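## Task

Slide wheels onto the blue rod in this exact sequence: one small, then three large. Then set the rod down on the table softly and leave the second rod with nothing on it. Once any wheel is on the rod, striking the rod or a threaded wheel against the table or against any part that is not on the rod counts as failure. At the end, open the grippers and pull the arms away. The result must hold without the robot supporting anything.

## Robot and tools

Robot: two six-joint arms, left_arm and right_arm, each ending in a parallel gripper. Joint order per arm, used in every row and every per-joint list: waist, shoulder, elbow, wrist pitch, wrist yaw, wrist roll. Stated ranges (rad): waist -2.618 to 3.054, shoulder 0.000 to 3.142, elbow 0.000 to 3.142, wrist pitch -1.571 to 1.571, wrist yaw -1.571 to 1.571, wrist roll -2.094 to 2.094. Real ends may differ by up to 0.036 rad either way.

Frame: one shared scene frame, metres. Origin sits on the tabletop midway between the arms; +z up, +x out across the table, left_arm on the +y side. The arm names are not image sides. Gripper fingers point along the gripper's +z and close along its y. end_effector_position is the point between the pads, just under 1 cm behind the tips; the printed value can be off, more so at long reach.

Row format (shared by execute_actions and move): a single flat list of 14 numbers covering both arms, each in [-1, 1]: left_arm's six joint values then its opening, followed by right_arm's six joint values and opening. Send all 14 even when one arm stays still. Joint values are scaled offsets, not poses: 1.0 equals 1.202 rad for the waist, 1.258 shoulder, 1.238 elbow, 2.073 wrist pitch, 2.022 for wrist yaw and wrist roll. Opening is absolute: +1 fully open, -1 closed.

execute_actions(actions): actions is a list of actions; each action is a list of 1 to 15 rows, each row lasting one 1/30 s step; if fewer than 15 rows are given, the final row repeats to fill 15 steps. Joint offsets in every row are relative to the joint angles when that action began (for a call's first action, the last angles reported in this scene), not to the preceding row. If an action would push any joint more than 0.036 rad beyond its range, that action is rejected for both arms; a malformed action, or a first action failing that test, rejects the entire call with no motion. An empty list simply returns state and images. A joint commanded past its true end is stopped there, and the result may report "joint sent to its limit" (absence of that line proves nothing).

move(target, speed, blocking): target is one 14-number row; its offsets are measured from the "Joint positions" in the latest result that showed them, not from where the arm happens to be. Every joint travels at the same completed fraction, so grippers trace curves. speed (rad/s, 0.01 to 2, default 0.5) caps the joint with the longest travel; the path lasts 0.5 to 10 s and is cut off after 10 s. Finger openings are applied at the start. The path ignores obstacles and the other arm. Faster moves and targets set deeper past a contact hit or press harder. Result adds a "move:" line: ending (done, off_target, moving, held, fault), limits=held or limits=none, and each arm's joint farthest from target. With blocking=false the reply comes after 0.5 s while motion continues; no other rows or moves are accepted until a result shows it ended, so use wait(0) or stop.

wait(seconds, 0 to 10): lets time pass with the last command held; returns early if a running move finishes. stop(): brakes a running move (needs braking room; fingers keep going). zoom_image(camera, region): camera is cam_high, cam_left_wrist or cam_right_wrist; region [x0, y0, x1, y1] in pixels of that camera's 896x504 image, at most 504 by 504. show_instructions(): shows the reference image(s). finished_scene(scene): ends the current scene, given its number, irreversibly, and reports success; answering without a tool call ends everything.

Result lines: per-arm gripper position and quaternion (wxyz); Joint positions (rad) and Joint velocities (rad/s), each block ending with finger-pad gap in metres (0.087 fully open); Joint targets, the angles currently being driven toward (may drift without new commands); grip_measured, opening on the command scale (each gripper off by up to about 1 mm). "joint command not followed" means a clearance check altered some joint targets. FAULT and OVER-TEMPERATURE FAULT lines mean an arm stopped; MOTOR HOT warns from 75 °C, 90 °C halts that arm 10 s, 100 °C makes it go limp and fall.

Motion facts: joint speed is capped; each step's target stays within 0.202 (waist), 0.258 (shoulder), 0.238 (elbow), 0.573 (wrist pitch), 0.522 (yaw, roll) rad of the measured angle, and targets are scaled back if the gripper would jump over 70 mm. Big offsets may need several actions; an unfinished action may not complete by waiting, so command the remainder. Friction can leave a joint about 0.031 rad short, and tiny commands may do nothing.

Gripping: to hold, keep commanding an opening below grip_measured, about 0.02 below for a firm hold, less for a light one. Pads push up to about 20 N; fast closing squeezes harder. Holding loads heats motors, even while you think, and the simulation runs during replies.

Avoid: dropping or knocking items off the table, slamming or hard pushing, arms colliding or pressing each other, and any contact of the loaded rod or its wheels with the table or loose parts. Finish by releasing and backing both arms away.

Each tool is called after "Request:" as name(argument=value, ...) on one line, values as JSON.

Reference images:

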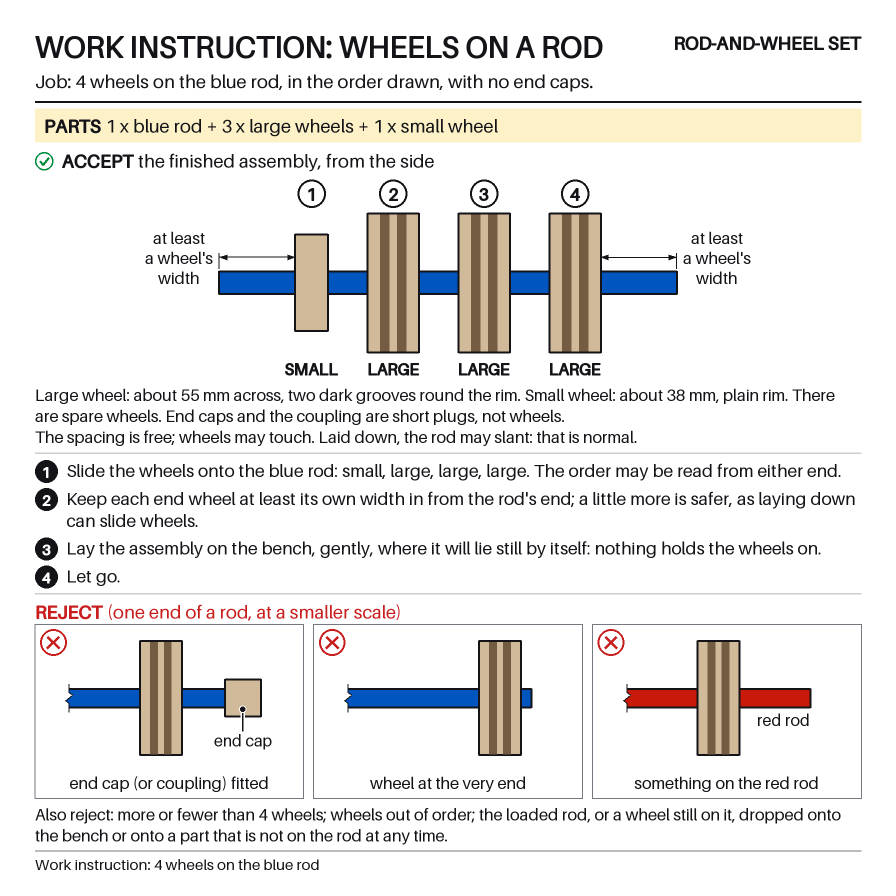

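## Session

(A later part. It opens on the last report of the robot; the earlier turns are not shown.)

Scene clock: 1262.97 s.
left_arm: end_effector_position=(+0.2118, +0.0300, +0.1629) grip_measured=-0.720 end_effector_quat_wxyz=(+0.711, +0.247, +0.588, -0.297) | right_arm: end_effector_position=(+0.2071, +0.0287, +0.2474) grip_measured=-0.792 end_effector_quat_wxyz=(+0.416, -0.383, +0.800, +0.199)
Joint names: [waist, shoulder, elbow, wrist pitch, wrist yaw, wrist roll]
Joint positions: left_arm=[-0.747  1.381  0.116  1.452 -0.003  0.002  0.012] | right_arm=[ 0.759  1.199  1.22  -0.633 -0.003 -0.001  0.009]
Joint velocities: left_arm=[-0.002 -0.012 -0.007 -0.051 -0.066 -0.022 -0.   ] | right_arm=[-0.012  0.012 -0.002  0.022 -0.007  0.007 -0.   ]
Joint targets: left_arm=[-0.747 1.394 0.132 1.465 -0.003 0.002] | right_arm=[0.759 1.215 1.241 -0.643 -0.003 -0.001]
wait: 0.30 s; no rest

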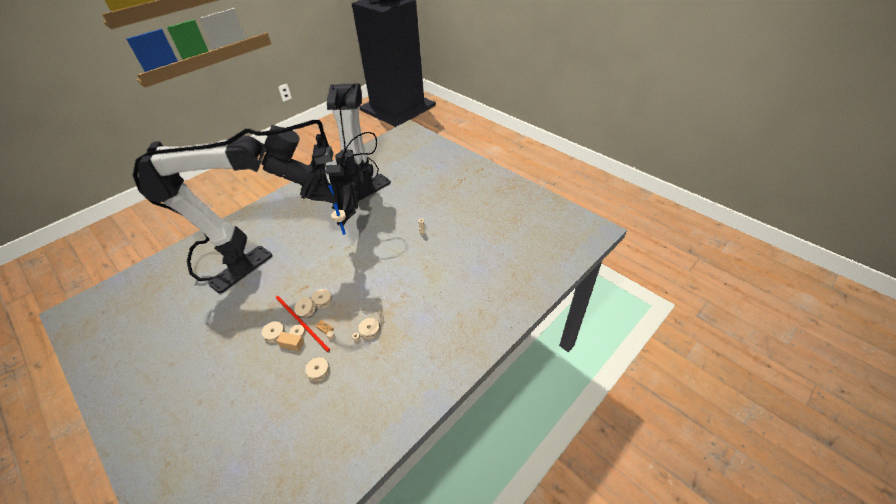

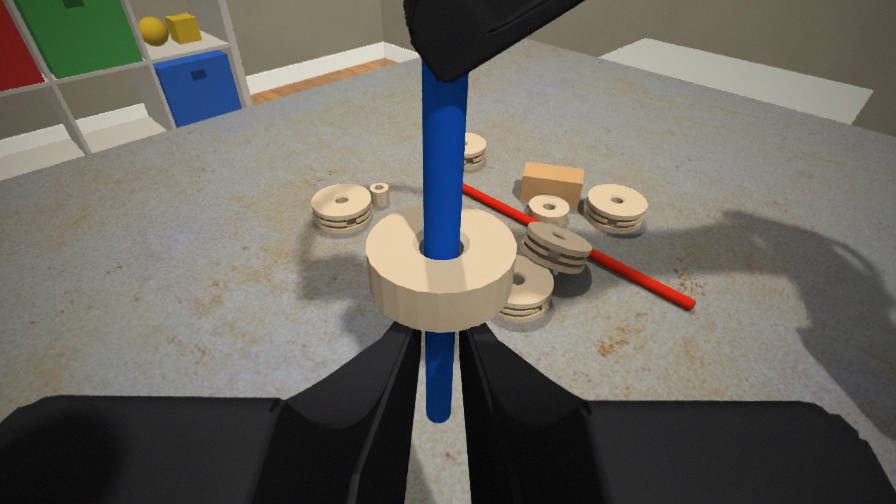

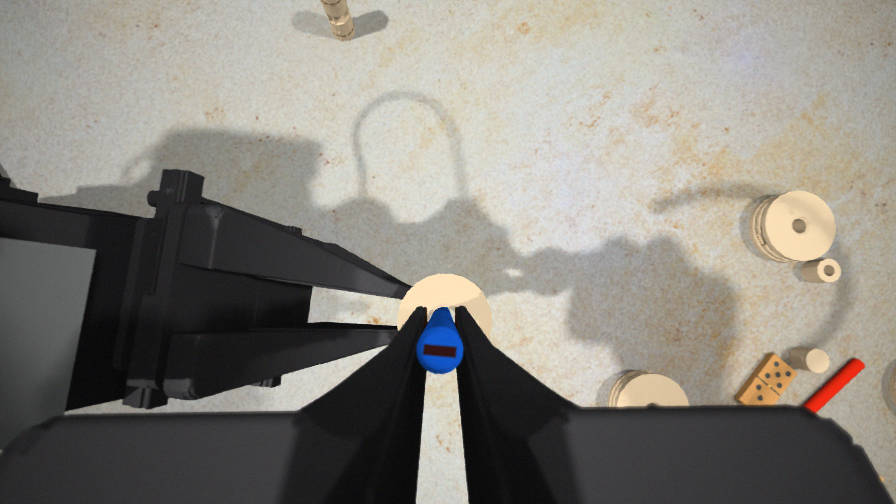

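Request:
execute_actions(actions=[[[0,0,0,0,0,0,-0.86,0,0,0,0,0,0,-0.83]],[[0,0,0,0,0,0,-0.86,0,0,0,0,0,0,-0.5]]])

Request:
move(target=[0,0,0,0,0,0,-0.86, 0,-0.13,-0.08,-0.03,0,0,-0.5], speed=0.4)

Scene clock: 1307.17 s.
left_arm: end_effector_position=(+0.2118, +0.0300, +0.1629) grip_measured=-0.808 end_effector_quat_wxyz=(+0.711, +0.247, +0.588, -0.297) | right_arm: end_effector_position=(+0.2070, +0.0286, +0.2473) grip_measured=-0.500 end_effector_quat_wxyz=(+0.416, -0.383, +0.801, +0.199)
Joint names: [waist, shoulder, elbow, wrist pitch, wrist yaw, wrist roll]
Joint positions: left_arm=[-0.747  1.381  0.116  1.452 -0.003  0.002  0.008] | right_arm=[ 0.759  1.199  1.22  -0.634 -0.003 -0.001  0.022]
Joint velocities: left_arm=[ 0.002 -0.007 -0.012 -0.037  0.066  0.007 -0.001] | right_arm=[ 0.007 -0.012 -0.012 -0.007 -0.066 -0.037  0.001]
Joint targets: left_arm=[-0.747 1.381 0.116 1.452 -0.003 0.002] | right_arm=[0.759 1.199 1.220 -0.634 -0.003 -0.001]

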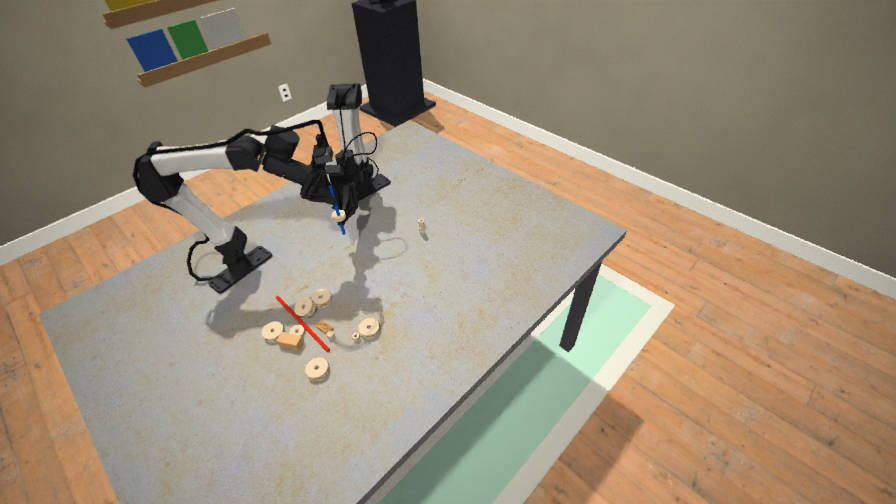

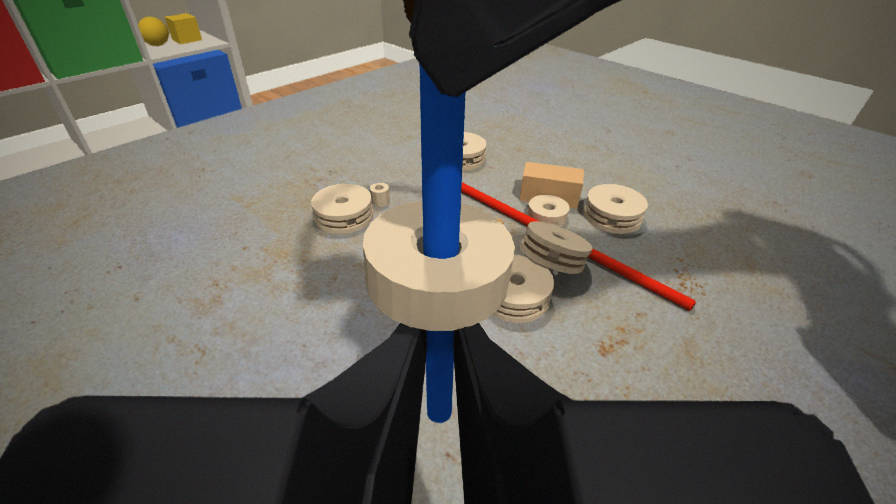

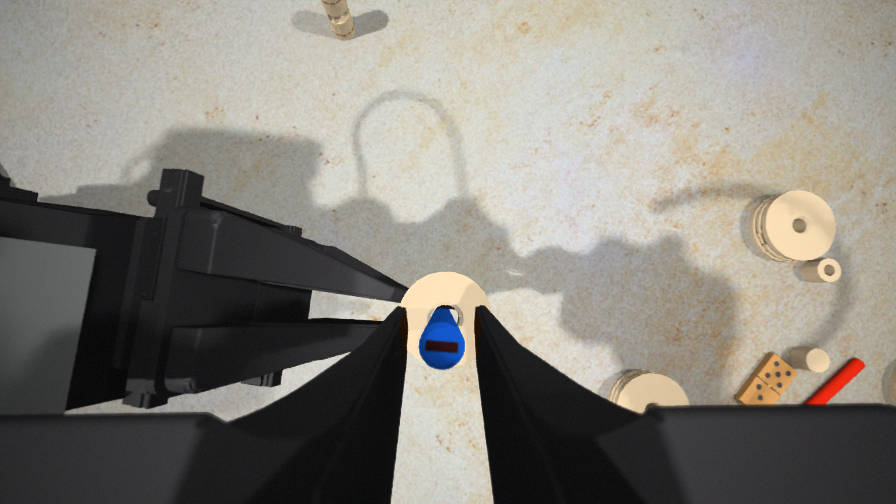

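Scene clock: 1308.13 s.
left_arm: end_effector_position=(+0.2118, +0.0300, +0.1629) grip_measured=-0.808 end_effector_quat_wxyz=(+0.711, +0.247, +0.588, -0.297) | right_arm: end_effector_position=(+0.1827, -0.0014, +0.2473) grip_measured=-0.500 end_effector_quat_wxyz=(+0.420, -0.382, +0.798, +0.201)
Joint names: [waist, shoulder, elbow, wrist pitch, wrist yaw, wrist roll]
Joint positions: left_arm=[-0.747  1.381  0.116  1.452 -0.003  0.002  0.008] | right_arm=[ 0.759  1.048  1.133 -0.687 -0.003 -0.001  0.022]
Joint velocities: left_arm=[ 0.007 -0.002 -0.007 -0.066  0.066 -0.037  0.001] | right_arm=[-0.002 -0.007 -0.017 -0.022 -0.066 -0.022  0.   ]
Joint targets: left_arm=[-0.747 1.381 0.116 1.452 -0.003 0.002] | right_arm=[0.759 1.035 1.121 -0.696 -0.003 -0.001]
move: done; limits=none; left_arm: farthest joint: the waist, 0.000 radians from its target (0.000 radians at the start); right_arm: farthest joint: the shoulder, 0.013 radians from its target (0.163 radians at the start)

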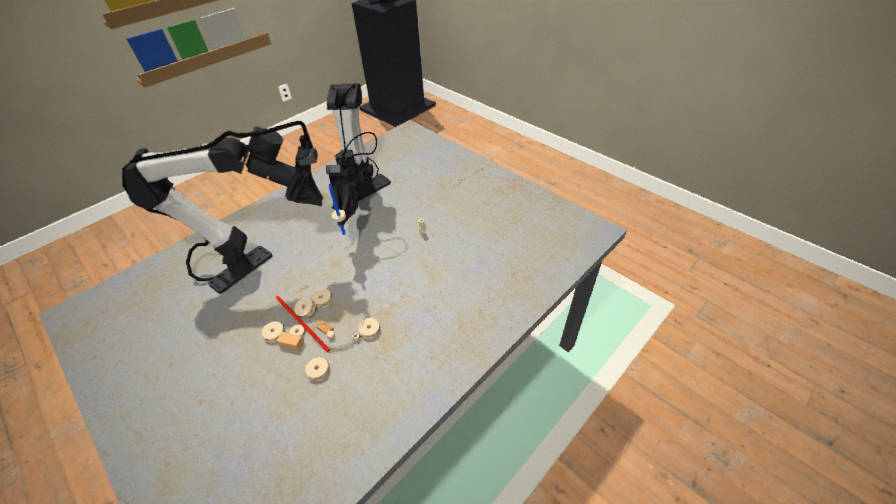

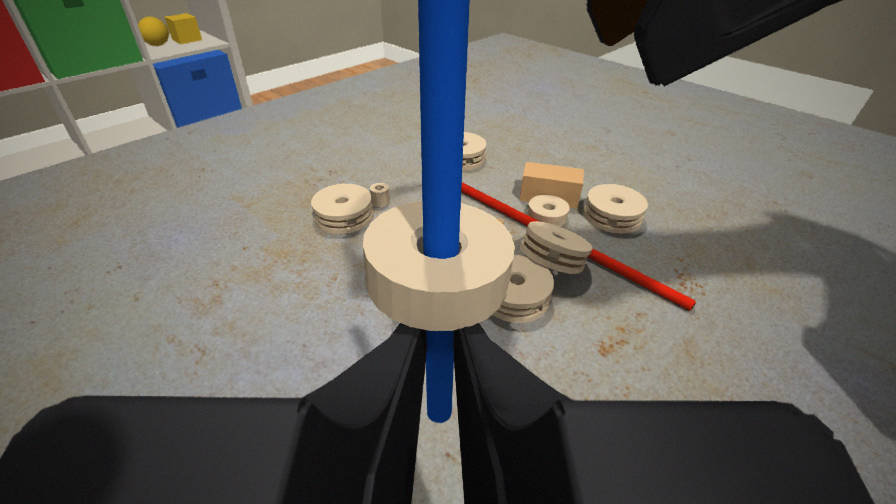

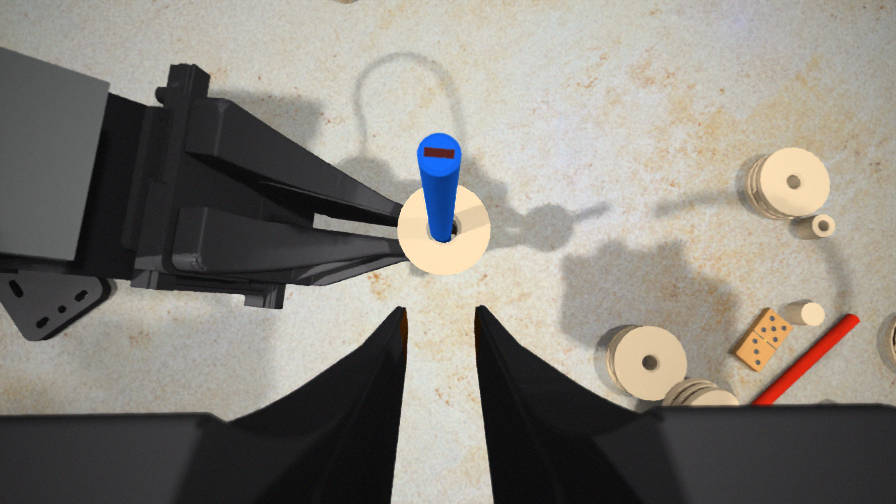

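Request:
move(target=[0,0,0,0,0,0,-0.86, -0.79,0.6475,-0.0616,0.4225,0,0,-0.5], speed=0.8)

Scene clock: 1313.77 s.
left_arm: end_effector_position=(+0.2118, +0.0300, +0.1629) grip_measured=-0.808 end_effector_quat_wxyz=(+0.711, +0.247, +0.588, -0.297) | right_arm: end_effector_position=(+0.4730, -0.2727, +0.0497) grip_measured=-0.500 end_effector_quat_wxyz=(+0.450, +0.028, +0.892, -0.013)
Joint names: [waist, shoulder, elbow, wrist pitch, wrist yaw, wrist roll]
Joint positions: left_arm=[-0.747  1.381  0.116  1.452 -0.003  0.002  0.008] | right_arm=[-0.195  1.865  1.062  0.167 -0.003 -0.001  0.022]
Joint velocities: left_arm=[-0.017  0.007  0.017 -0.037  0.007  0.022 -0.001] | right_arm=[-0.022  0.012 -0.007 -0.066  0.022  0.007  0.   ]
Joint targets: left_arm=[-0.747 1.381 0.116 1.452 -0.003 0.002] | right_arm=[-0.191 1.863 1.057 0.189 -0.003 -0.001]
move: off_target (right_arm); limits=none; left_arm: farthest joint: the waist, 0.000 radians from its target (0.000 radians at the start); right_arm: farthest joint: the wrist pitch, 0.022 radians from its target (0.876 radians at the start)

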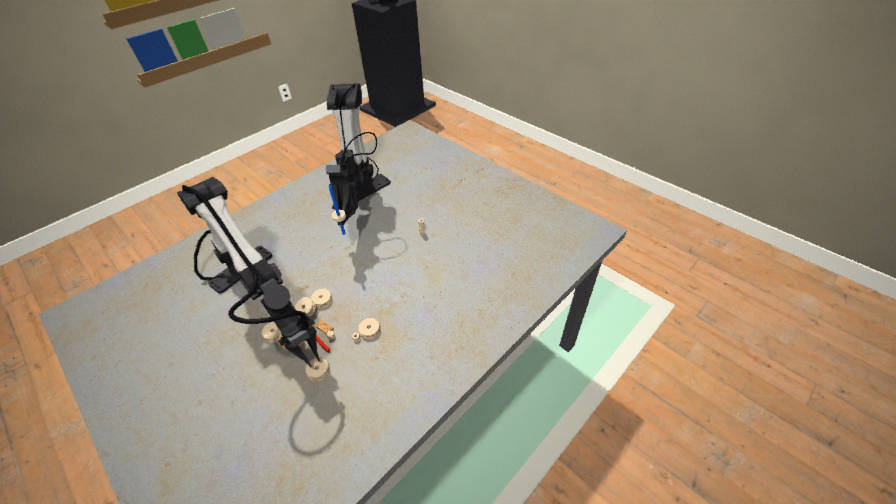

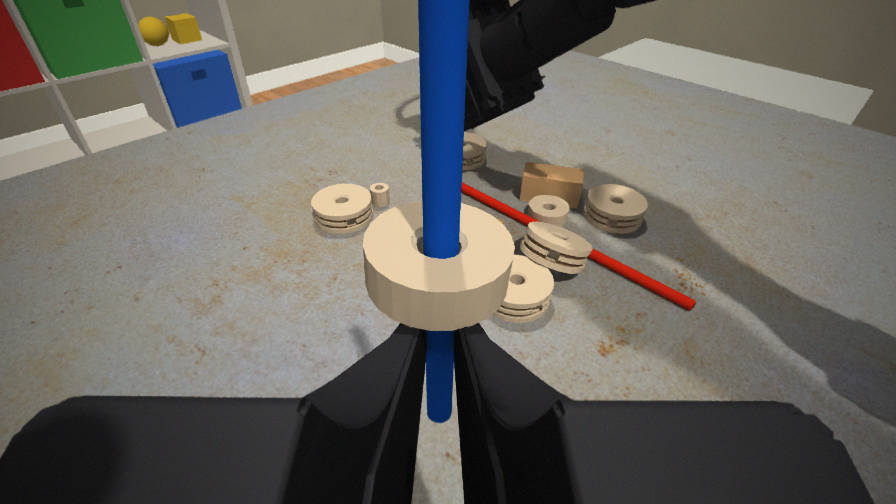

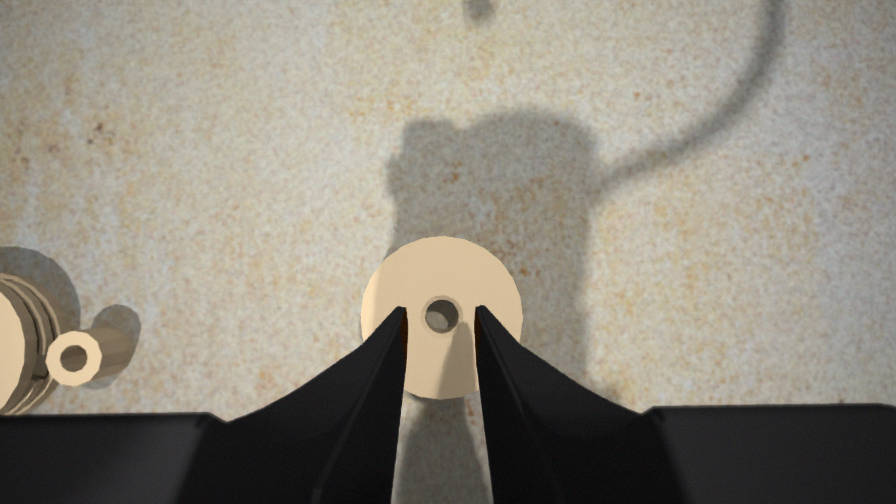

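Request:
execute_actions(actions=[])

Scene clock: 1344.17 s.
left_arm: end_effector_position=(+0.2118, +0.0300, +0.1629) grip_measured=-0.808 end_effector_quat_wxyz=(+0.711, +0.247, +0.588, -0.297) | right_arm: end_effector_position=(+0.4731, -0.2728, +0.0498) grip_measured=-0.500 end_effector_quat_wxyz=(+0.450, +0.028, +0.892, -0.014)
Joint names: [waist, shoulder, elbow, wrist pitch, wrist yaw, wrist roll]
Joint positions: left_arm=[-0.747  1.381  0.116  1.452 -0.003  0.002  0.008] | right_arm=[-0.195  1.865  1.062  0.167 -0.003 -0.001  0.022]
Joint velocities: left_arm=[ 0.017  0.007  0.007 -0.007 -0.022 -0.022  0.   ] | right_arm=[-0.012 -0.007 -0.017 -0.007 -0.022  0.022 -0.001]
Joint targets: left_arm=[-0.747 1.381 0.116 1.452 -0.003 0.002] | right_arm=[-0.191 1.863 1.057 0.189 -0.003 -0.001]

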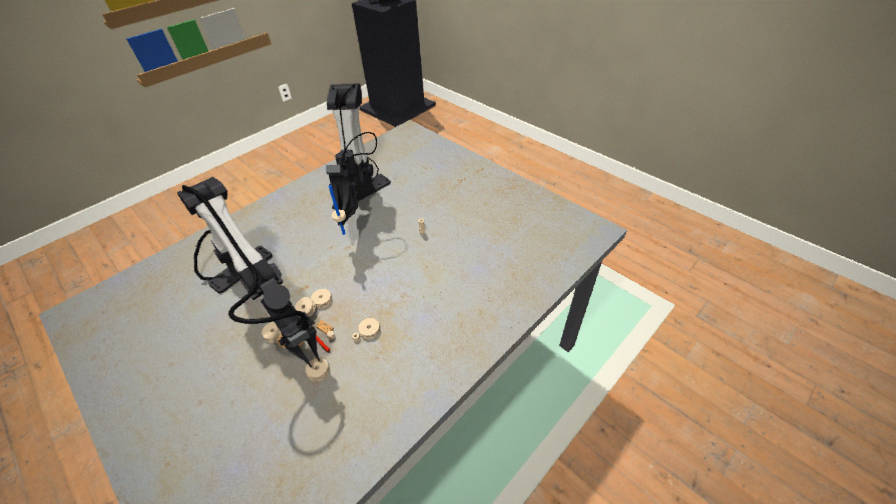

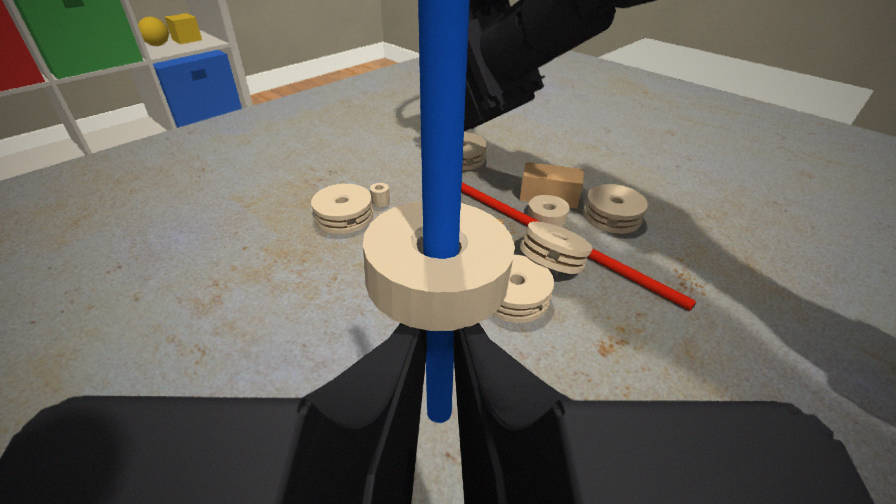

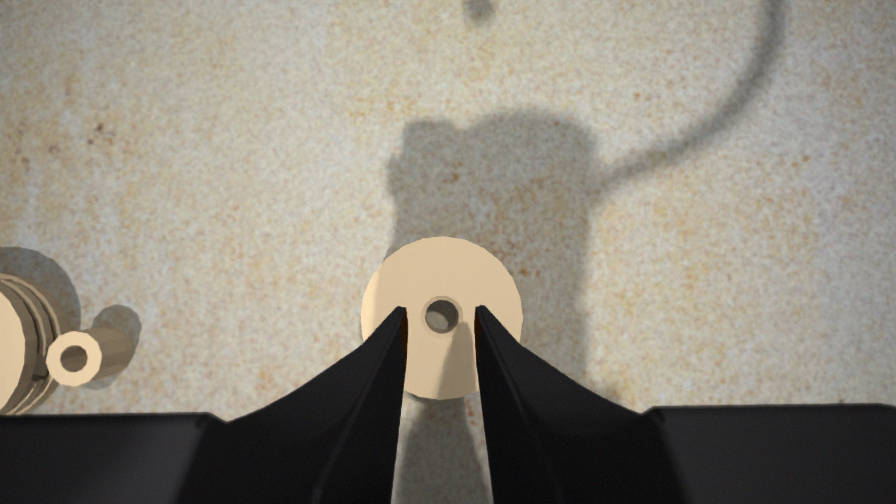

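Request:
execute_actions(actions=[[[0,0,0,0,0,0,-0.86,0,0,0,0,0,0,0.6]]])

Request:
move(target=[0,0,0,0,0,0,-0.86,0,0.064,-0.063,0.0905,0,0,0.6], speed=0.2)

Scene clock: 1367.57 s.
left_arm: end_effector_position=(+0.2118, +0.0300, +0.1629) grip_measured=-0.808 end_effector_quat_wxyz=(+0.711, +0.247, +0.588, -0.297) | right_arm: end_effector_position=(+0.4731, -0.2728, +0.0498) grip_measured=+0.600 end_effector_quat_wxyz=(+0.450, +0.028, +0.892, -0.014)
Joint names: [waist, shoulder, elbow, wrist pitch, wrist yaw, wrist roll]
Joint positions: left_arm=[-0.747  1.381  0.116  1.452 -0.003  0.002  0.008] | right_arm=[-0.195  1.865  1.062  0.167 -0.003 -0.001  0.07 ]
Joint velocities: left_arm=[-0.007  0.007 -0.007  0.037 -0.037 -0.022 -0.001] | right_arm=[ 0.002  0.012 -0.007 -0.007 -0.037 -0.037 -0.   ]
Joint targets: left_arm=[-0.747 1.381 0.116 1.452 -0.003 0.002] | right_arm=[-0.195 1.865 1.062 0.167 -0.003 -0.001]

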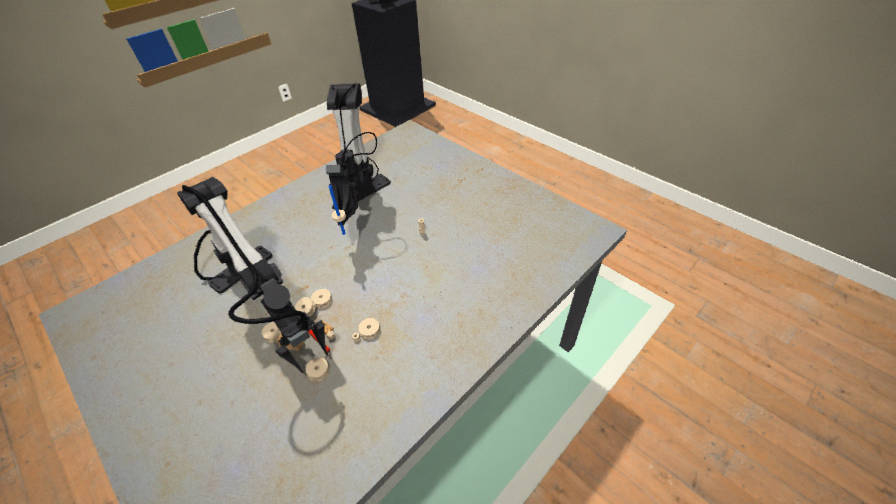

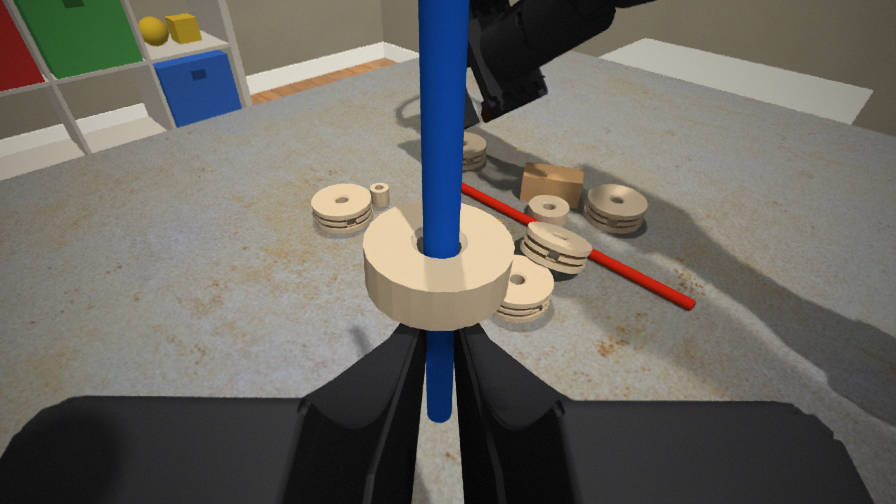

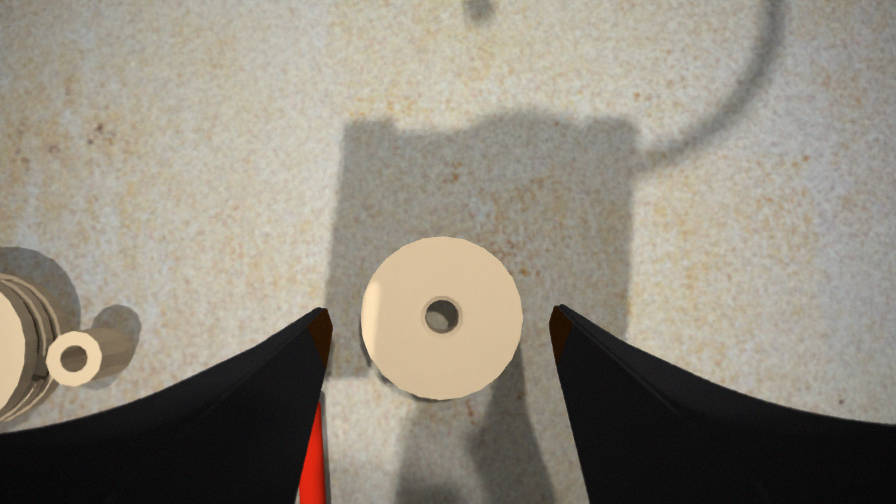

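Scene clock: 1369.17 s.
left_arm: end_effector_position=(+0.2118, +0.0300, +0.1629) grip_measured=-0.808 end_effector_quat_wxyz=(+0.711, +0.247, +0.588, -0.297) | right_arm: end_effector_position=(+0.4753, -0.2729, +0.0208) grip_measured=+0.600 end_effector_quat_wxyz=(+0.463, +0.028, +0.886, -0.014)
Joint names: [waist, shoulder, elbow, wrist pitch, wrist yaw, wrist roll]
Joint positions: left_arm=[-0.747  1.381  0.116  1.452 -0.003  0.002  0.008] | right_arm=[-0.195  1.936  0.995  0.333 -0.003 -0.001  0.07 ]
Joint velocities: left_arm=[ 0.002  0.002 -0.002  0.051  0.051  0.007 -0.001] | right_arm=[ 0.017  0.002 -0.022 -0.022  0.007 -0.066 -0.001]
Joint targets: left_arm=[-0.747 1.381 0.116 1.452 -0.003 0.002] | right_arm=[-0.195 1.945 0.984 0.355 -0.003 -0.001]
move: off_target (right_arm); limits=none; left_arm: farthest joint: the waist, 0.000 radians from its target (0.000 radians at the start); right_arm: farthest joint: the wrist pitch, 0.022 radians from its target (0.188 radians at the start)

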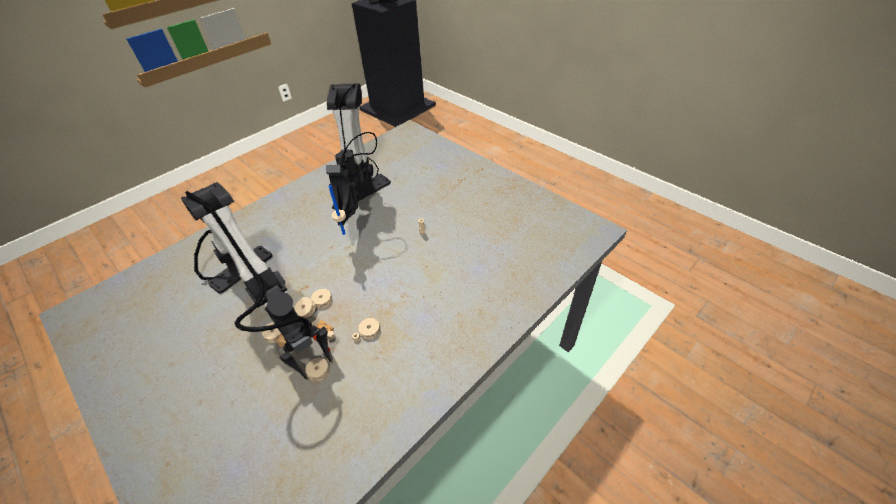

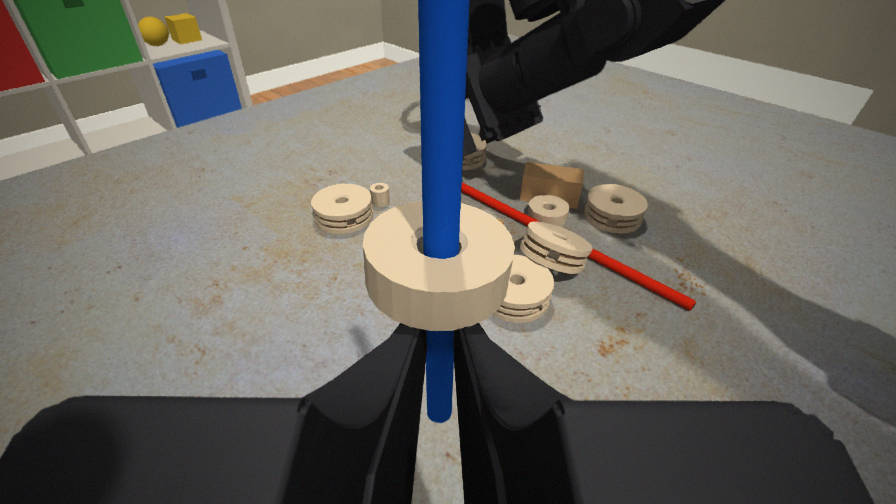

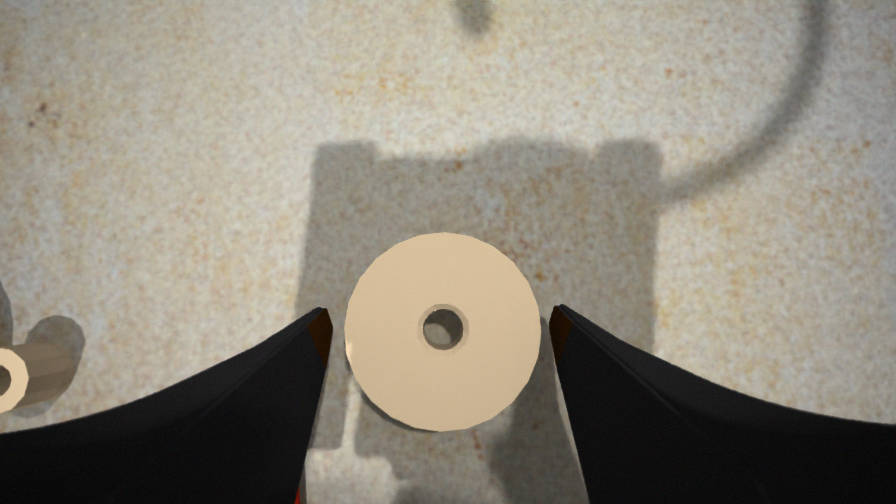

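Request:
execute_actions(actions=[[[0,0,0,0,0,0,-0.86,0,0.013,0,0,0,0,0.6]],[[0,0,0,0,0,0,-0.86,0,0,0,0,0,0,0.55],[0,0,0,0,0,0,-0.86,0,0,0,0,0,0,0.5],[0,0,0,0,0,0,-0.86,0,0,0,0,0,0,0.45],[0,0,0,0,0,0,-0.86,0,0,0,0,0,0,0.4],[0,0,0,0,0,0,-0.86,0,0,0,0,0,0,0.37],[0,0,0,0,0,0,-0.86,0,0,0,0,0,0,0.34],[0,0,0,0,0,0,-0.86,0,0,0,0,0,0,0.32],[0,0,0,0,0,0,-0.86,0,0,0,0,0,0,0.30],[0,0,0,0,0,0,-0.86,0,0,0,0,0,0,0.28],[0,0,0,0,0,0,-0.86,0,0,0,0,0,0,0.26],[0,0,0,0,0,0,-0.86,0,0,0,0,0,0,0.24],[0,0,0,0,0,0,-0.86,0,0,0,0,0,0,0.22]]])

Scene clock: 1385.90 s.
left_arm: end_effector_position=(+0.2118, +0.0300, +0.1629) grip_measured=-0.808 end_effector_quat_wxyz=(+0.711, +0.247, +0.588, -0.297) | right_arm: end_effector_position=(+0.4754, -0.2729, +0.0209) grip_measured=+0.296 end_effector_quat_wxyz=(+0.463, +0.028, +0.886, -0.014)
Joint names: [waist, shoulder, elbow, wrist pitch, wrist yaw, wrist roll]
Joint positions: left_arm=[-0.747  1.381  0.116  1.452 -0.003  0.002  0.008] | right_arm=[-0.195  1.936  0.995  0.333 -0.003 -0.001  0.057]
Joint velocities: left_arm=[-0.022  0.007 -0.002  0.022  0.037  0.007 -0.001] | right_arm=[ 0.002  0.017  0.002  0.081 -0.007 -0.007  0.   ]
Joint targets: left_arm=[-0.747 1.381 0.116 1.452 -0.003 0.002] | right_arm=[-0.195 1.936 0.995 0.333 -0.003 -0.001]

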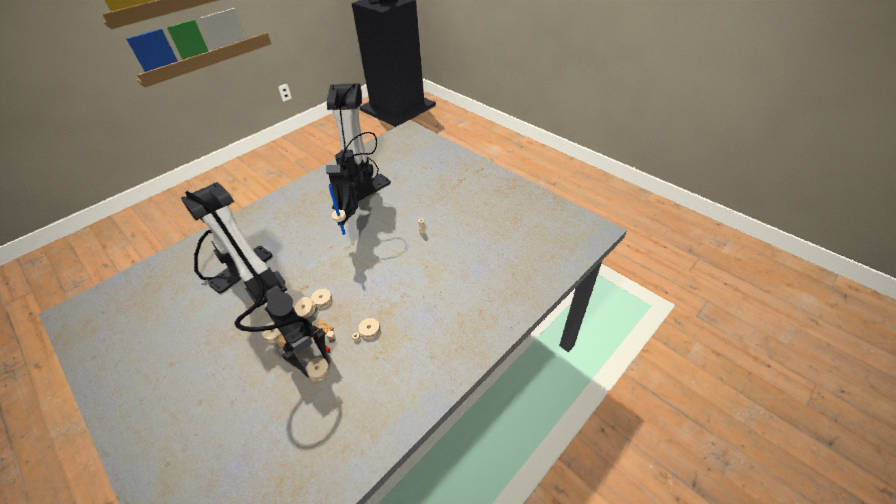

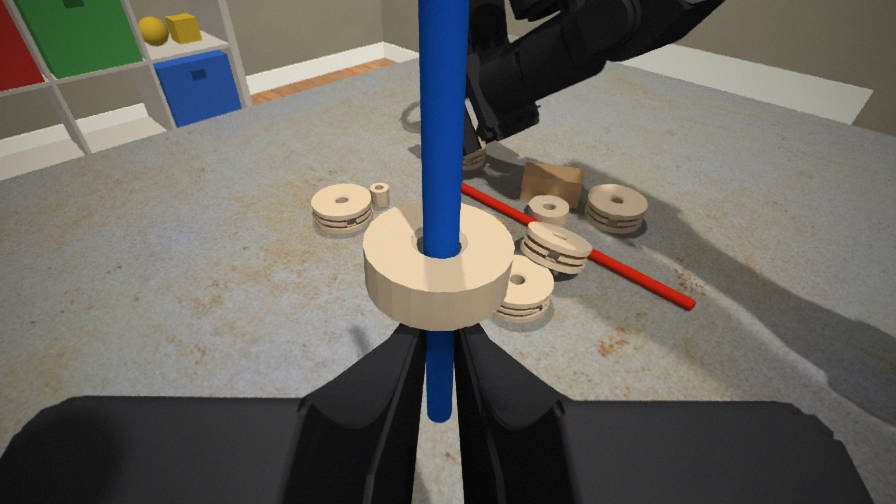

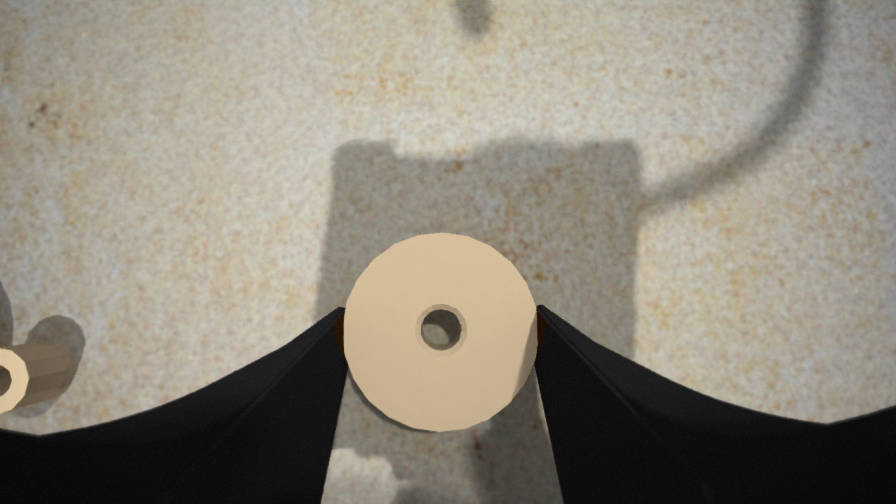

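Request:
move(target=[0,0,0,0,0,0,-0.86,0.5366,-0.4754,0.6268,-0.6493,0,0,0.22], speed=0.9)

Scene clock: 1420.60 s.
left_arm: end_effector_position=(+0.2118, +0.0300, +0.1629) grip_measured=-0.808 end_effector_quat_wxyz=(+0.711, +0.247, +0.588, -0.297) | right_arm: end_effector_position=(+0.2763, -0.0557, +0.3519) grip_measured=+0.296 end_effector_quat_wxyz=(+0.452, -0.250, +0.846, +0.134)
Joint names: [waist, shoulder, elbow, wrist pitch, wrist yaw, wrist roll]
Joint positions: left_arm=[-0.747  1.381  0.116  1.452 -0.003  0.002  0.008] | right_arm=[ 0.443  1.339  1.759 -1.009 -0.001 -0.001  0.057]
Joint velocities: left_arm=[-0.002  0.027  0.017 -0.066  0.007 -0.051 -0.   ] | right_arm=[-0.007  0.002  0.007  0.007 -0.037 -0.022 -0.   ]
Joint targets: left_arm=[-0.747 1.381 0.116 1.452 -0.003 0.002] | right_arm=[0.450 1.337 1.771 -1.013 -0.003 -0.001]
move: done; limits=none; left_arm: farthest joint: the waist, 0.000 radians from its target (0.000 radians at the start); right_arm: farthest joint: the elbow, 0.012 radians from its target (0.776 radians at the start)

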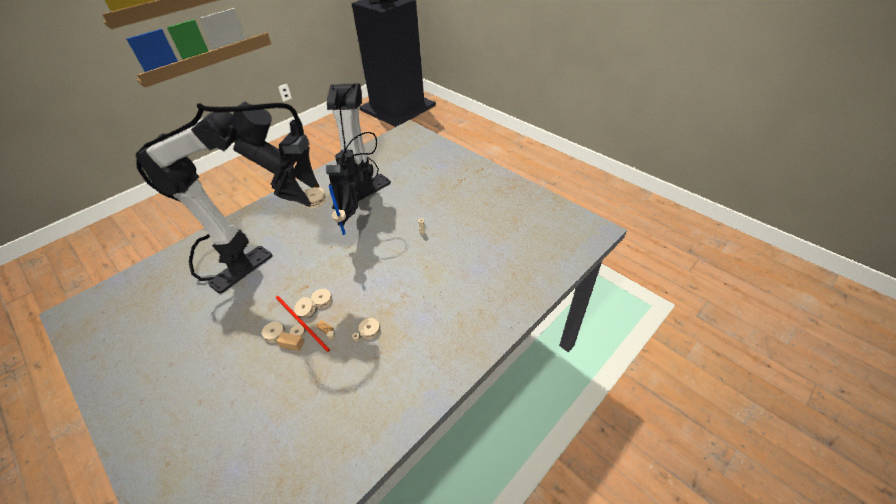

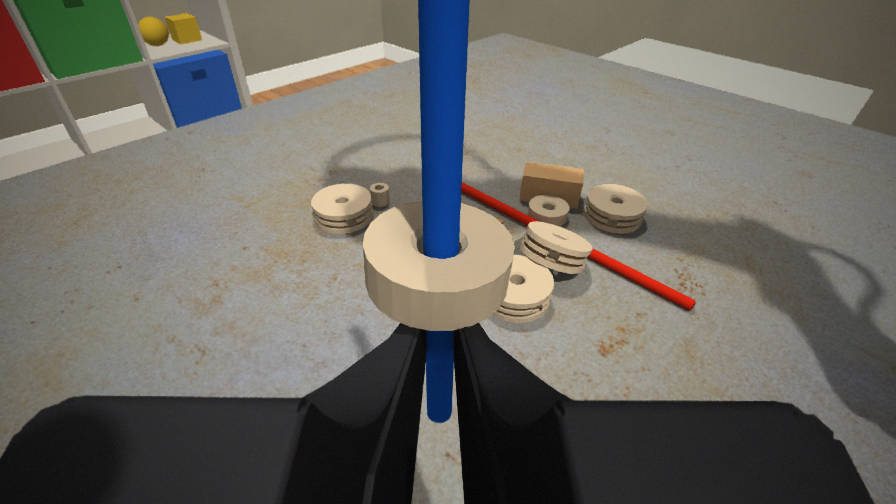

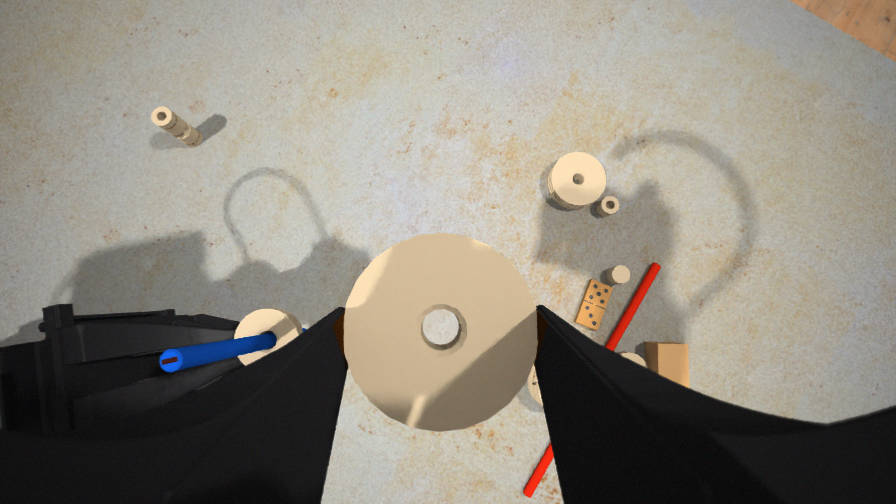

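Request:
move(target=[0,0,0,0,0,0,-0.86,0.2687,0,-0.0552,0.0291,0,0,0.22], speed=0.4)

Request:
zoom_image(camera="cam_right_wrist", region=[380, 270, 500, 390])

Scene clock: 1432.97 s.
left_arm: end_effector_position=(+0.2118, +0.0300, +0.1629) grip_measured=-0.808 end_effector_quat_wxyz=(+0.711, +0.247, +0.588, -0.297) | right_arm: end_effector_position=(+0.2068, +0.0280, +0.3358) grip_measured=+0.296 end_effector_quat_wxyz=(+0.416, -0.383, +0.801, +0.198)
Joint names: [waist, shoulder, elbow, wrist pitch, wrist yaw, wrist roll]
Joint positions: left_arm=[-0.747  1.381  0.116  1.452 -0.003  0.002  0.008] | right_arm=[ 0.76   1.339  1.702 -0.976  0.    -0.001  0.057]
Joint velocities: left_arm=[-0.007 -0.012  0.012 -0.095 -0.007 -0.051 -0.001] | right_arm=[ 0.012 -0.002  0.002  0.051  0.022 -0.037 -0.001]
Joint targets: left_arm=[-0.747 1.381 0.116 1.452 -0.003 0.002] | right_arm=[0.767 1.339 1.691 -0.949 -0.001 -0.001]
move: off_target (right_arm); limits=none; left_arm: farthest joint: the waist, 0.000 radians from its target (0.000 radians at the start); right_arm: farthest joint: the wrist pitch, 0.027 radians from its target (0.061 radians at the start)

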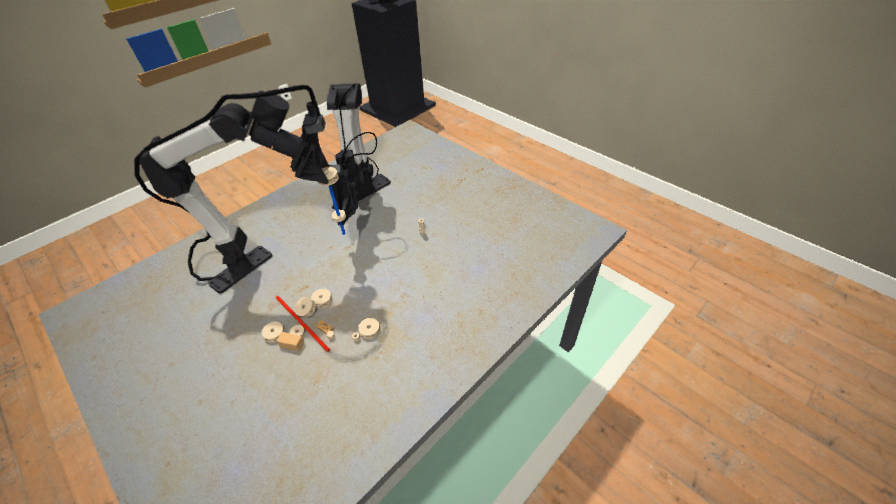

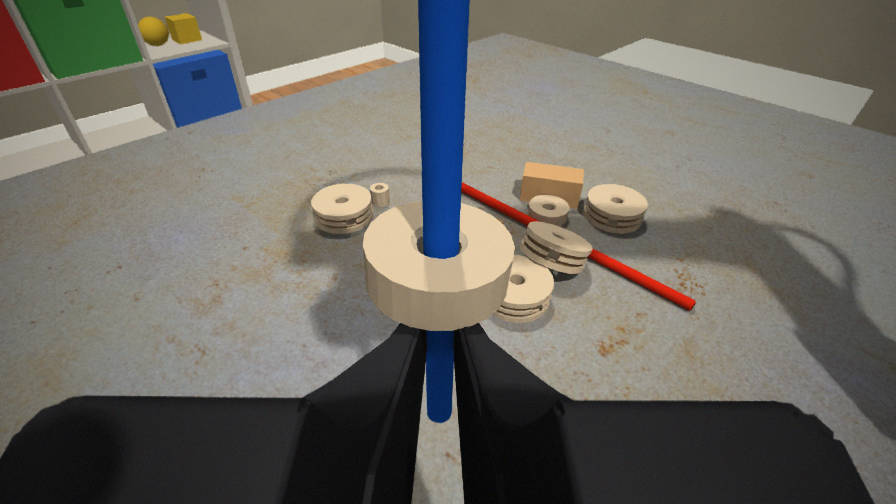

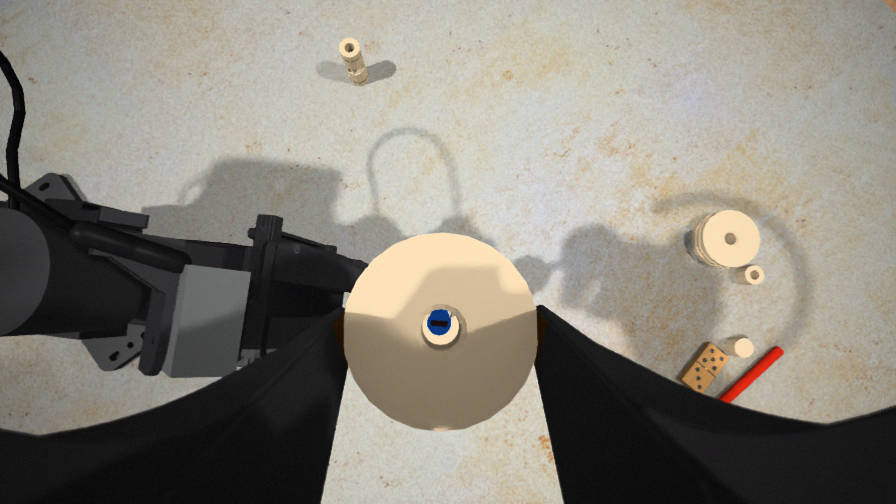

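Region (380, 270, 500, 390) of cam_right_wrist's 896x504 image, scaled by 4.200, with more detail than that image has.

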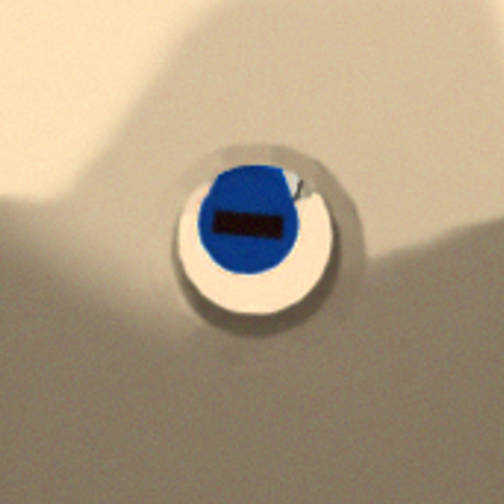

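Request:
zoom_image(camera="cam_right_wrist", region=[0, 170, 450, 504])

Request:
zoom_image(camera="cam_high", region=[240, 80, 420, 250])

Region (0, 170, 450, 504) of cam_right_wrist's 896x504 image, scaled by 1.120, with more detail than that image has; it fills the top 374 rows of this view, and the rest is white.

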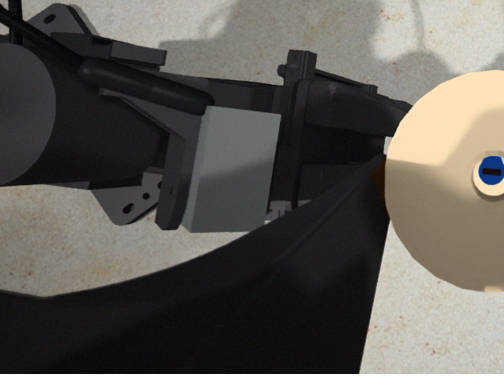

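Region (240, 80, 420, 250) of cam_high's 896x504 image, scaled by 2.800, with more detail than that image has.

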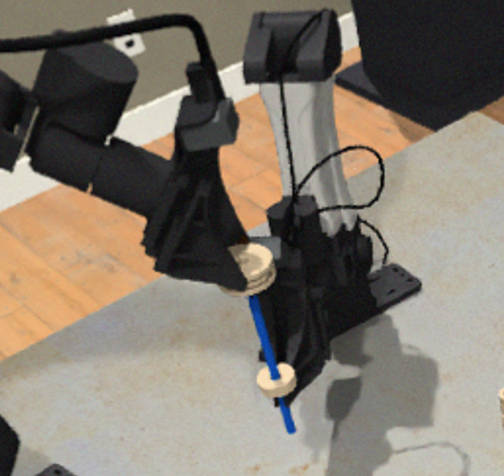

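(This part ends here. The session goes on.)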